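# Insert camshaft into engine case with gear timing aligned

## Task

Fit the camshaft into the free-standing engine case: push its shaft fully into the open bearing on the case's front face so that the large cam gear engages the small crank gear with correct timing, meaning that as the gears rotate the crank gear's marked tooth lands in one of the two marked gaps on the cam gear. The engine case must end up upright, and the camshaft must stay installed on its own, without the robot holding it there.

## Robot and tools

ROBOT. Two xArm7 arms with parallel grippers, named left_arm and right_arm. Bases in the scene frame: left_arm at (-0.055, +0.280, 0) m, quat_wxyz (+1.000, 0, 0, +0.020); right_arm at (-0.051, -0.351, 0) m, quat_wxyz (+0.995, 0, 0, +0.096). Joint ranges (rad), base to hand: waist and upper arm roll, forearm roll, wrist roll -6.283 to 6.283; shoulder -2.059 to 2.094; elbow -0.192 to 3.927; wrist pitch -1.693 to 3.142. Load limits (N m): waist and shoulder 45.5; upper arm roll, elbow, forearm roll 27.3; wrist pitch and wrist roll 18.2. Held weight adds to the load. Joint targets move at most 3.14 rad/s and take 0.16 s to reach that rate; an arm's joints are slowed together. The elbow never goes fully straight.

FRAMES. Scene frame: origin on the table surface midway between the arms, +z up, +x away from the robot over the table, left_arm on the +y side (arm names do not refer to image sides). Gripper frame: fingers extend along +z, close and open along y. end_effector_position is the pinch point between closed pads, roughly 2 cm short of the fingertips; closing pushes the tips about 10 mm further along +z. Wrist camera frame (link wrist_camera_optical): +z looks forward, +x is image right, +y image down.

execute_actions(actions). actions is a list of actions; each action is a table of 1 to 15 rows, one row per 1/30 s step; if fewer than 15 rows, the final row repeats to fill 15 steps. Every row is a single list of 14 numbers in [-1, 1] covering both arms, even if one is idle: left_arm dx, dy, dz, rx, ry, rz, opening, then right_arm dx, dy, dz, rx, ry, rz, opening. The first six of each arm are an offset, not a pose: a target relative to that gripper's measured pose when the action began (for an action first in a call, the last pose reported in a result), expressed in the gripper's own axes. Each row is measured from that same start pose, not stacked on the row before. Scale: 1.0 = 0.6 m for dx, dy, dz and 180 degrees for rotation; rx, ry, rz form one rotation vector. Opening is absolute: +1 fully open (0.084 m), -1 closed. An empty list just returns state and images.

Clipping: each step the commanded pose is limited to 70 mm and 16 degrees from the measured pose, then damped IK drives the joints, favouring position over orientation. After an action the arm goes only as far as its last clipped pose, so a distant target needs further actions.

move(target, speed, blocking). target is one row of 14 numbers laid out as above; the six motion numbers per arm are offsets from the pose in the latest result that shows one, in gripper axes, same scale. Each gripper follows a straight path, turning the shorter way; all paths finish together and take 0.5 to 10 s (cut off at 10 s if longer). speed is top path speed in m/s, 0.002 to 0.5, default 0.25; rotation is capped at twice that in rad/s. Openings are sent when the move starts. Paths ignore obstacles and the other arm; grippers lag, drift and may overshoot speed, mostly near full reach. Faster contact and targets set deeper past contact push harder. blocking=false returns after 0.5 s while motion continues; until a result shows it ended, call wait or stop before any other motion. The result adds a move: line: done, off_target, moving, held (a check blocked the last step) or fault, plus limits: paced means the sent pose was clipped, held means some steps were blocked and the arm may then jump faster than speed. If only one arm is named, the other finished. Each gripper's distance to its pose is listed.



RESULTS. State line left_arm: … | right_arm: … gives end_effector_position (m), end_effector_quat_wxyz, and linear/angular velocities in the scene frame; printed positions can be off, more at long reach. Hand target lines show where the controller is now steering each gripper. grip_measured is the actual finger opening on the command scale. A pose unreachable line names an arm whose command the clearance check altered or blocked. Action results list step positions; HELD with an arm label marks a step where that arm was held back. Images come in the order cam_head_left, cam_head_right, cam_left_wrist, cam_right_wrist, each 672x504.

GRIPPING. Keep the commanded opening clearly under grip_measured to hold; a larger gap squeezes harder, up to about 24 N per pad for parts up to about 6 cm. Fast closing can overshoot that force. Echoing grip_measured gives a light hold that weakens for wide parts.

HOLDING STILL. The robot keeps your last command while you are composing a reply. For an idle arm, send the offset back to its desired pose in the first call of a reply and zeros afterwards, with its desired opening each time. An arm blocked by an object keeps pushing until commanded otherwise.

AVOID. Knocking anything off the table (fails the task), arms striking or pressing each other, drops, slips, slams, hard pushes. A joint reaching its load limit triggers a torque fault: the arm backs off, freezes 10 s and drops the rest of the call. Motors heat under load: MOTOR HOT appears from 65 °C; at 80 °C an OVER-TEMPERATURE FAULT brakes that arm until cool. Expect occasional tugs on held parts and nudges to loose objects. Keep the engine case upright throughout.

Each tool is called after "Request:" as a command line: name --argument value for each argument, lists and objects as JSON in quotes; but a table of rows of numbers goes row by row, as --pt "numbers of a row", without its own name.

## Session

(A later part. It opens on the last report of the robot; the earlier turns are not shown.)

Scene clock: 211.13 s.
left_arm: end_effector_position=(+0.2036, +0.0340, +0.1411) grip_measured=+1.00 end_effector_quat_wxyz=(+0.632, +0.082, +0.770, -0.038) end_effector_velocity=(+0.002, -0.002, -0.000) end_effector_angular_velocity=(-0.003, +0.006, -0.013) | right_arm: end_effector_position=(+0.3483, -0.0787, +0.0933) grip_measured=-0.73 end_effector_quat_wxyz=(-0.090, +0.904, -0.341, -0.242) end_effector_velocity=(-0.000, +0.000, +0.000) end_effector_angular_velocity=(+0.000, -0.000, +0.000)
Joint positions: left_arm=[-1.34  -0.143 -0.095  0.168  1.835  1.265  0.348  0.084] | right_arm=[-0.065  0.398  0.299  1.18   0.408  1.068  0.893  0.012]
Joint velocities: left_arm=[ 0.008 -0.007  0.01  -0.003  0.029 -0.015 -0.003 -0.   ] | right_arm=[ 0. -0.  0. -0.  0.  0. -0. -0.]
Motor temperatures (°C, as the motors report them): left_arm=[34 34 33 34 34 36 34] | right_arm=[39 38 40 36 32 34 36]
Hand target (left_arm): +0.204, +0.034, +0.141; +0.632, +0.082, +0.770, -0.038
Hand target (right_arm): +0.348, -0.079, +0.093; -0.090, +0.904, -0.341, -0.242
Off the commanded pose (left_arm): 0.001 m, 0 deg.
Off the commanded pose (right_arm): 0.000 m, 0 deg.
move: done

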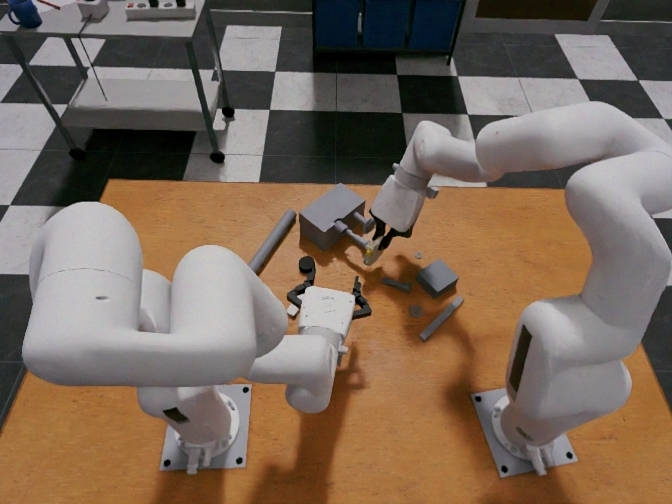

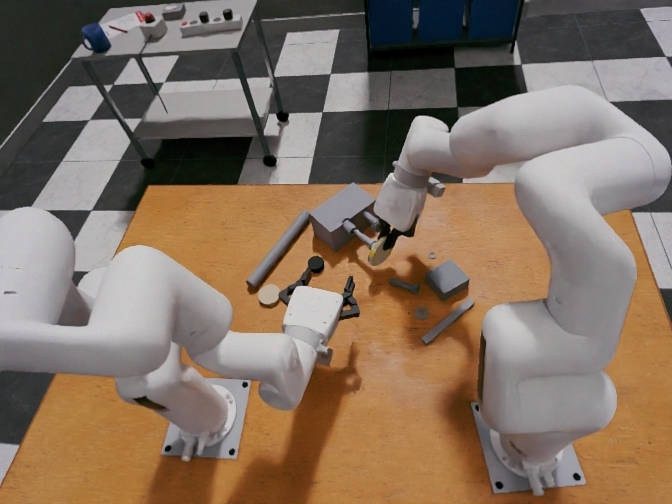

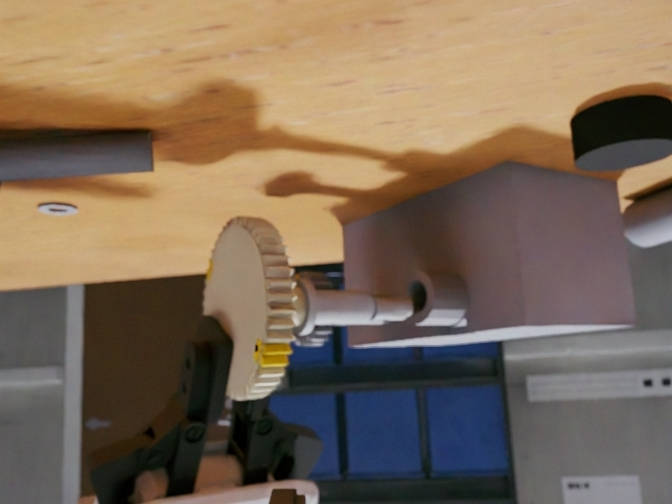

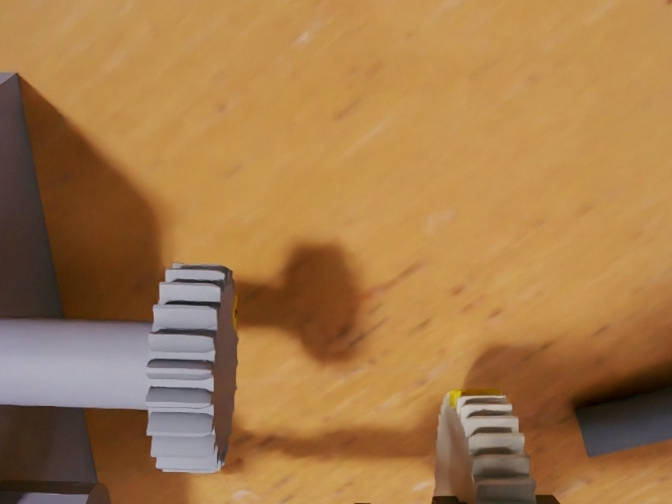

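Request:
move --target '[0,0,0,0,0,0,1, 0.0042,0,0.0072,0,0,0,-1]' --speed 0.02

Request:
move --target '[0,0,0,0,0,0,1, 0,-0.01,0,0,0,0,-1]' --speed 0.01

Request:
zoom_image --camera "cam_left_wrist" --region '[280, 220, 500, 370]'

Request:
zoom_image --camera "cam_head_right" --region '[300, 180, 430, 280]'

Scene clock: 225.67 s.
left_arm: end_effector_position=(+0.2037, +0.0340, +0.1411) grip_measured=+1.00 end_effector_quat_wxyz=(+0.632, +0.082, +0.770, -0.038) end_effector_velocity=(-0.000, +0.000, -0.001) end_effector_angular_velocity=(+0.002, +0.000, +0.001) | right_arm: end_effector_position=(+0.3483, -0.0788, +0.0886) grip_measured=-0.73 end_effector_quat_wxyz=(-0.090, +0.904, -0.341, -0.242) end_effector_velocity=(+0.000, +0.000, -0.003) end_effector_angular_velocity=(+0.000, -0.000, +0.001)
Joint positions: left_arm=[-1.34  -0.143 -0.095  0.168  1.835  1.265  0.348  0.084] | right_arm=[-0.064  0.406  0.298  1.177  0.408  1.057  0.889  0.012]
Joint velocities: left_arm=[-0.001  0.002 -0.    -0.    -0.002  0.001 -0.    -0.   ] | right_arm=[ 0.001  0.006 -0.    -0.001  0.    -0.007 -0.003  0.   ]
Motor temperatures (°C, as the motors report them): left_arm=[34 34 33 34 34 36 34] | right_arm=[39 38 40 36 32 34 36]
Hand target (left_arm): +0.204, +0.034, +0.141; +0.632, +0.082, +0.770, -0.038
Hand target (right_arm): +0.348, -0.079, +0.088; -0.090, +0.904, -0.341, -0.242
Off the commanded pose (left_arm): 0.000 m, 0 deg.
Off the commanded pose (right_arm): 0.000 m, 0 deg.
move: done

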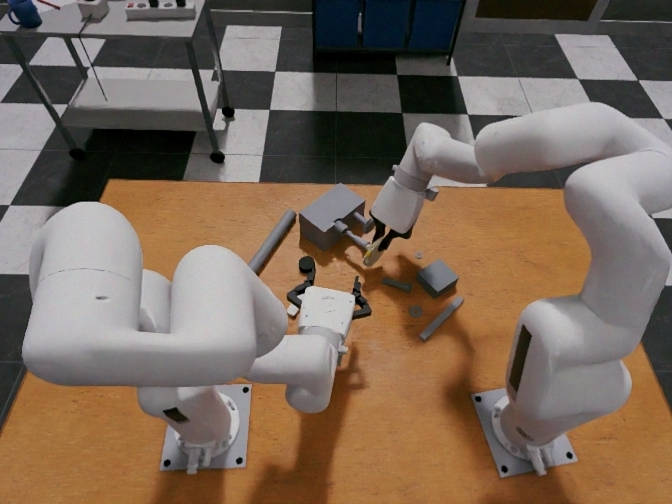

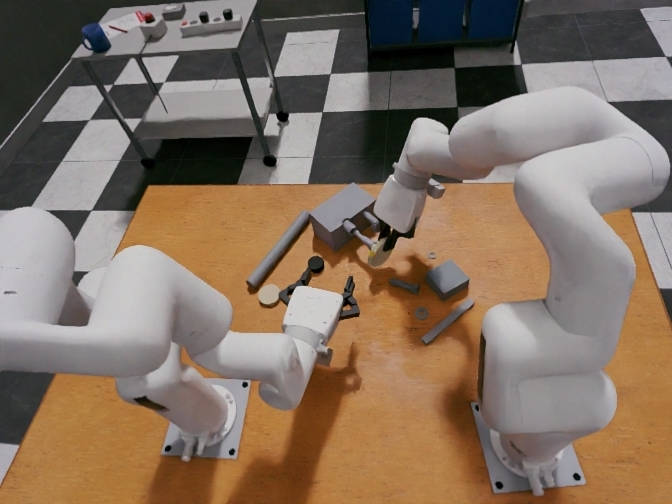

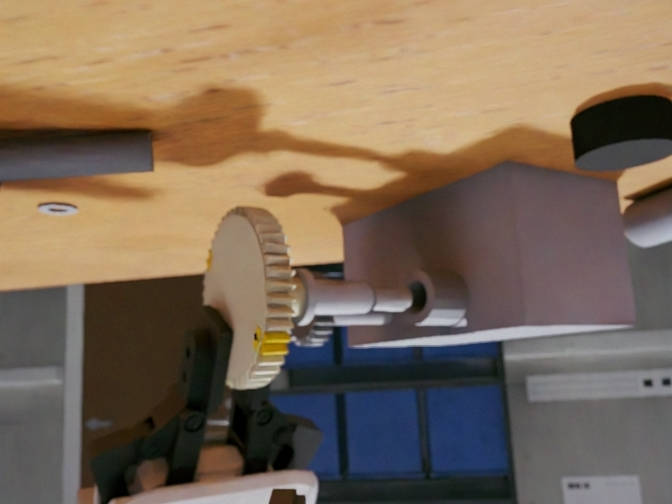

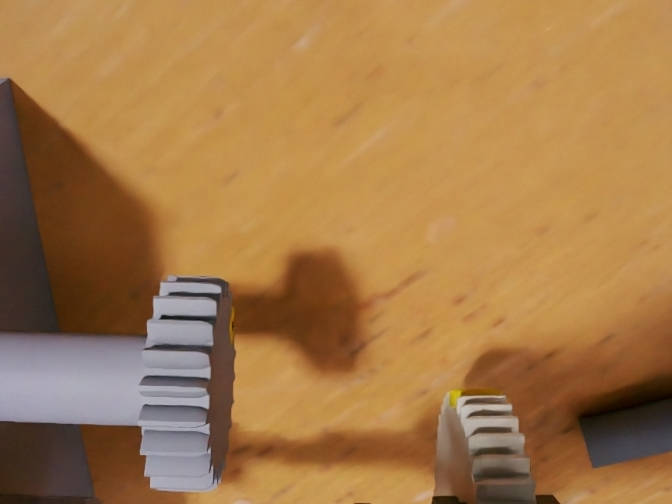

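Scene clock: 226.50 s.
left_arm: end_effector_position=(+0.2037, +0.0340, +0.1411) grip_measured=+1.00 end_effector_quat_wxyz=(+0.632, +0.082, +0.770, -0.038) end_effector_velocity=(+0.000, +0.001, -0.000) end_effector_angular_velocity=(+0.001, +0.000, +0.002) | right_arm: end_effector_position=(+0.3520, -0.0745, +0.0886) grip_measured=-0.73 end_effector_quat_wxyz=(-0.090, +0.904, -0.341, -0.242) end_effector_velocity=(+0.002, +0.002, +0.001) end_effector_angular_velocity=(-0.000, -0.002, -0.000)
Joint positions: left_arm=[-1.34  -0.143 -0.095  0.168  1.835  1.265  0.348  0.084] | right_arm=[-0.058  0.421  0.299  1.198  0.404  1.061  0.898  0.012]
Joint velocities: left_arm=[-0.     0.002  0.     0.    -0.002  0.001  0.    -0.   ] | right_arm=[ 0.003  0.006 -0.     0.012 -0.003  0.002  0.005  0.   ]
Motor temperatures (°C, as the motors report them): left_arm=[34 34 33 34 34 36 34] | right_arm=[39 38 40 36 32 34 36]
Hand target (left_arm): +0.204, +0.034, +0.141; +0.632, +0.082, +0.770, -0.038
Hand target (right_arm): +0.352, -0.074, +0.089; -0.090, +0.904, -0.341, -0.242
Off the commanded pose (left_arm): 0.000 m, 0 deg.
Off the commanded pose (right_arm): 0.000 m, 0 deg.
move: done

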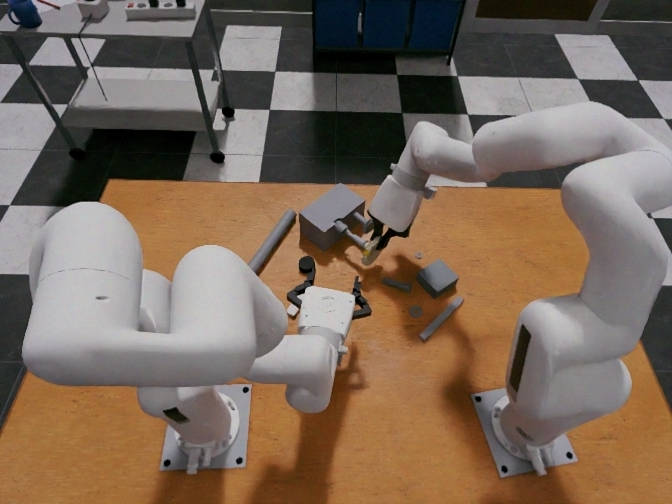

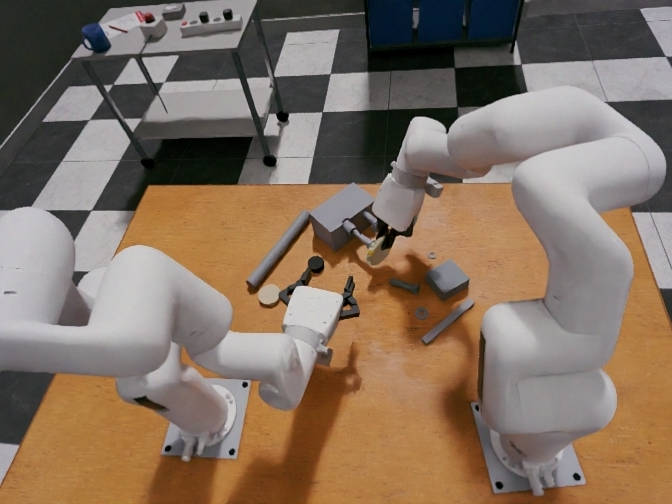

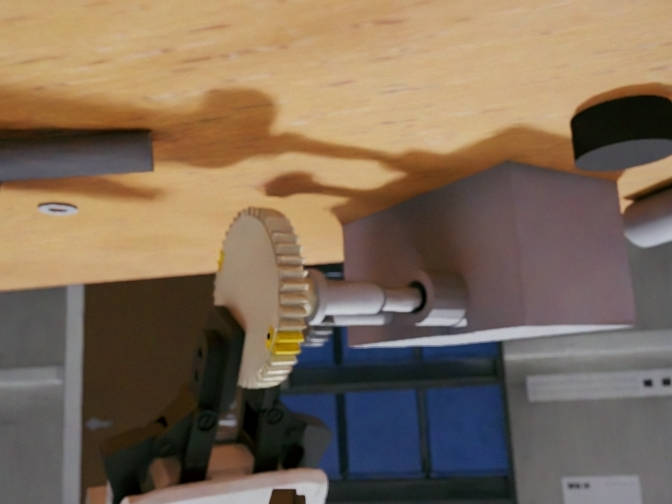

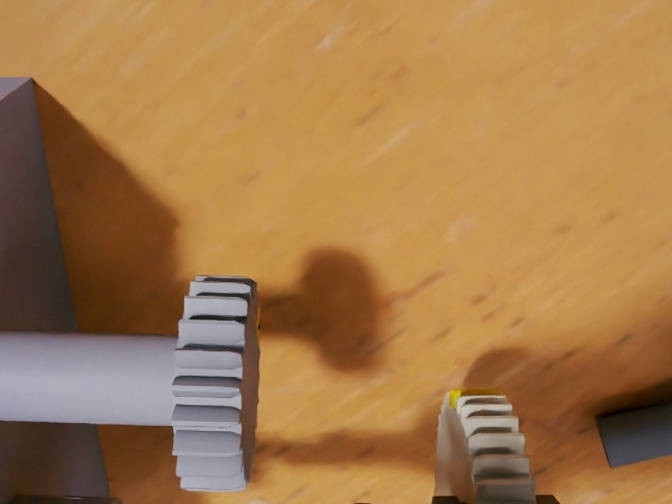

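Region (280, 220, 500, 370) of cam_left_wrist's 672x504 image, scaled by 2.291, with more detail than that image has; it fills the top 344 rows of this view, and the rest is white.

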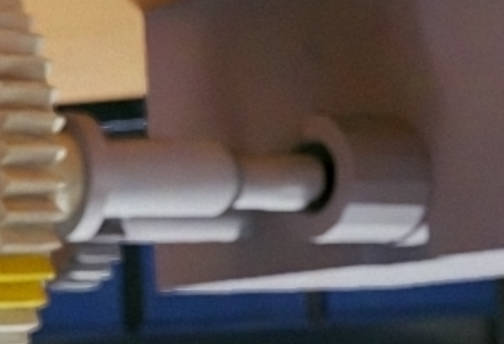

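Region (300, 180, 430, 280) of cam_head_right's 672x504 image, scaled by 3.877, with more detail than that image has; it fills the top 388 rows of this view, and the rest is white.

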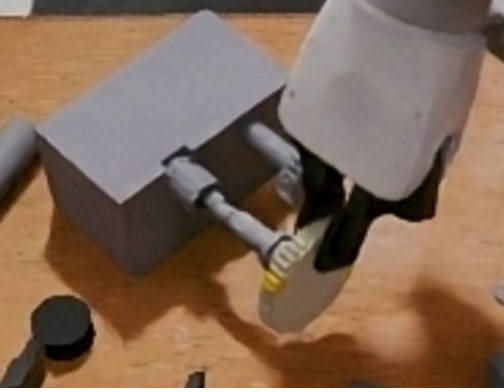

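Thin part is eccentric; main is centred. Push 25 mm.

Request:
move --target '[0,0,0,0,0,0,1, 0,-0.042,0,0,0,0,-1]' --speed 0.01

Request:
zoom_image --camera "cam_left_wrist" --region '[280, 220, 500, 370]'

Scene clock: 236.10 s.
left_arm: end_effector_position=(+0.2037, +0.0340, +0.1411) grip_measured=+1.00 end_effector_quat_wxyz=(+0.632, +0.082, +0.770, -0.038) end_effector_velocity=(+0.000, +0.000, -0.000) end_effector_angular_velocity=(+0.001, +0.000, +0.000) | right_arm: end_effector_position=(+0.3686, -0.0560, +0.0885) grip_measured=-0.73 end_effector_quat_wxyz=(-0.090, +0.904, -0.341, -0.242) end_effector_velocity=(+0.002, +0.002, -0.000) end_effector_angular_velocity=(-0.000, -0.000, -0.001)
Joint positions: left_arm=[-1.34  -0.143 -0.095  0.168  1.835  1.265  0.348  0.084] | right_arm=[-0.032  0.488  0.299  1.296  0.384  1.079  0.938  0.012]
Joint velocities: left_arm=[ 0.     0.    -0.    -0.    -0.    -0.     0.001  0.   ] | right_arm=[ 0.004  0.01  -0.     0.014 -0.003  0.002  0.005 -0.   ]
Motor temperatures (°C, as the motors report them): left_arm=[34 34 33 34 34 36 34] | right_arm=[39 38 40 36 32 34 36]
Hand target (left_arm): +0.204, +0.034, +0.141; +0.632, +0.082, +0.770, -0.038
Hand target (right_arm): +0.369, -0.056, +0.088; -0.090, +0.904, -0.341, -0.242
Off the commanded pose (left_arm): 0.000 m, 0 deg.
Off the commanded pose (right_arm): 0.000 m, 0 deg.
move: done

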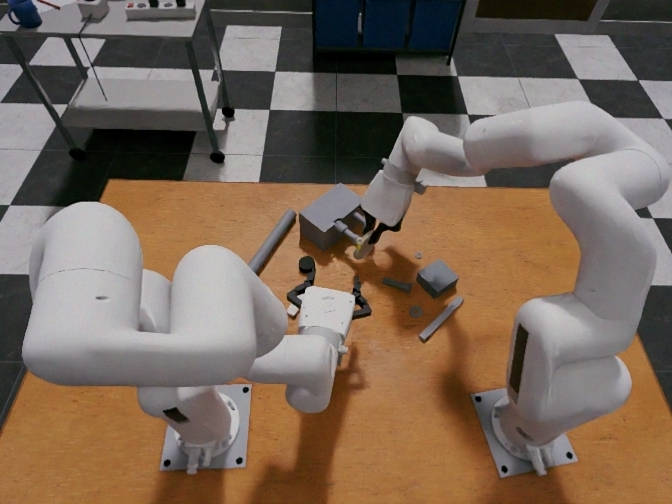

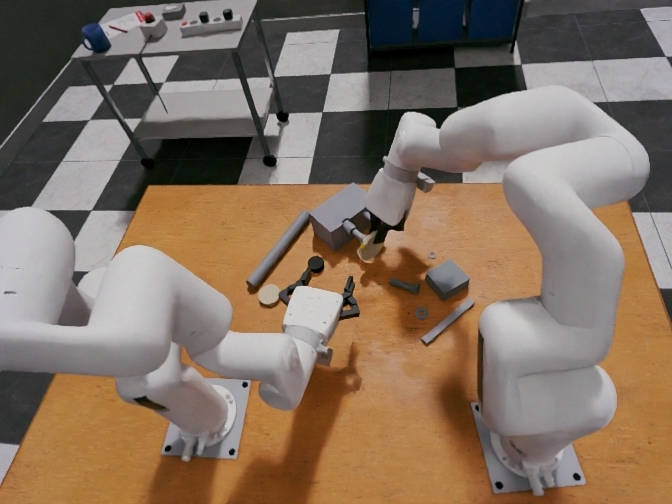

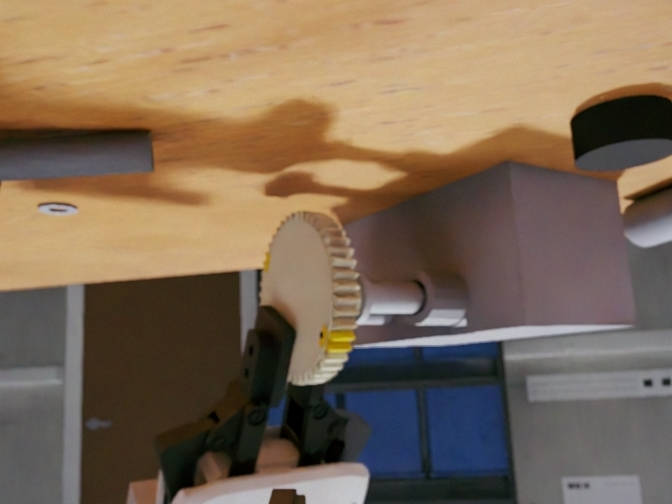

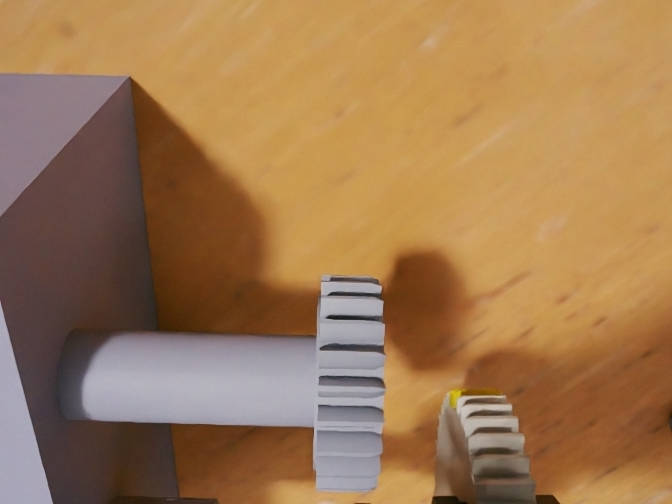

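Region (280, 220, 500, 370) of cam_left_wrist's 672x504 image, scaled by 2.291, with more detail than that image has; it fills the top 344 rows of this view, and the rest is white.

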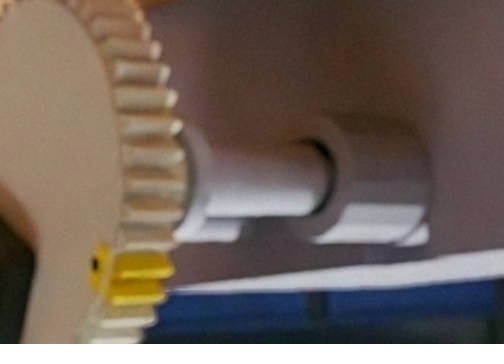

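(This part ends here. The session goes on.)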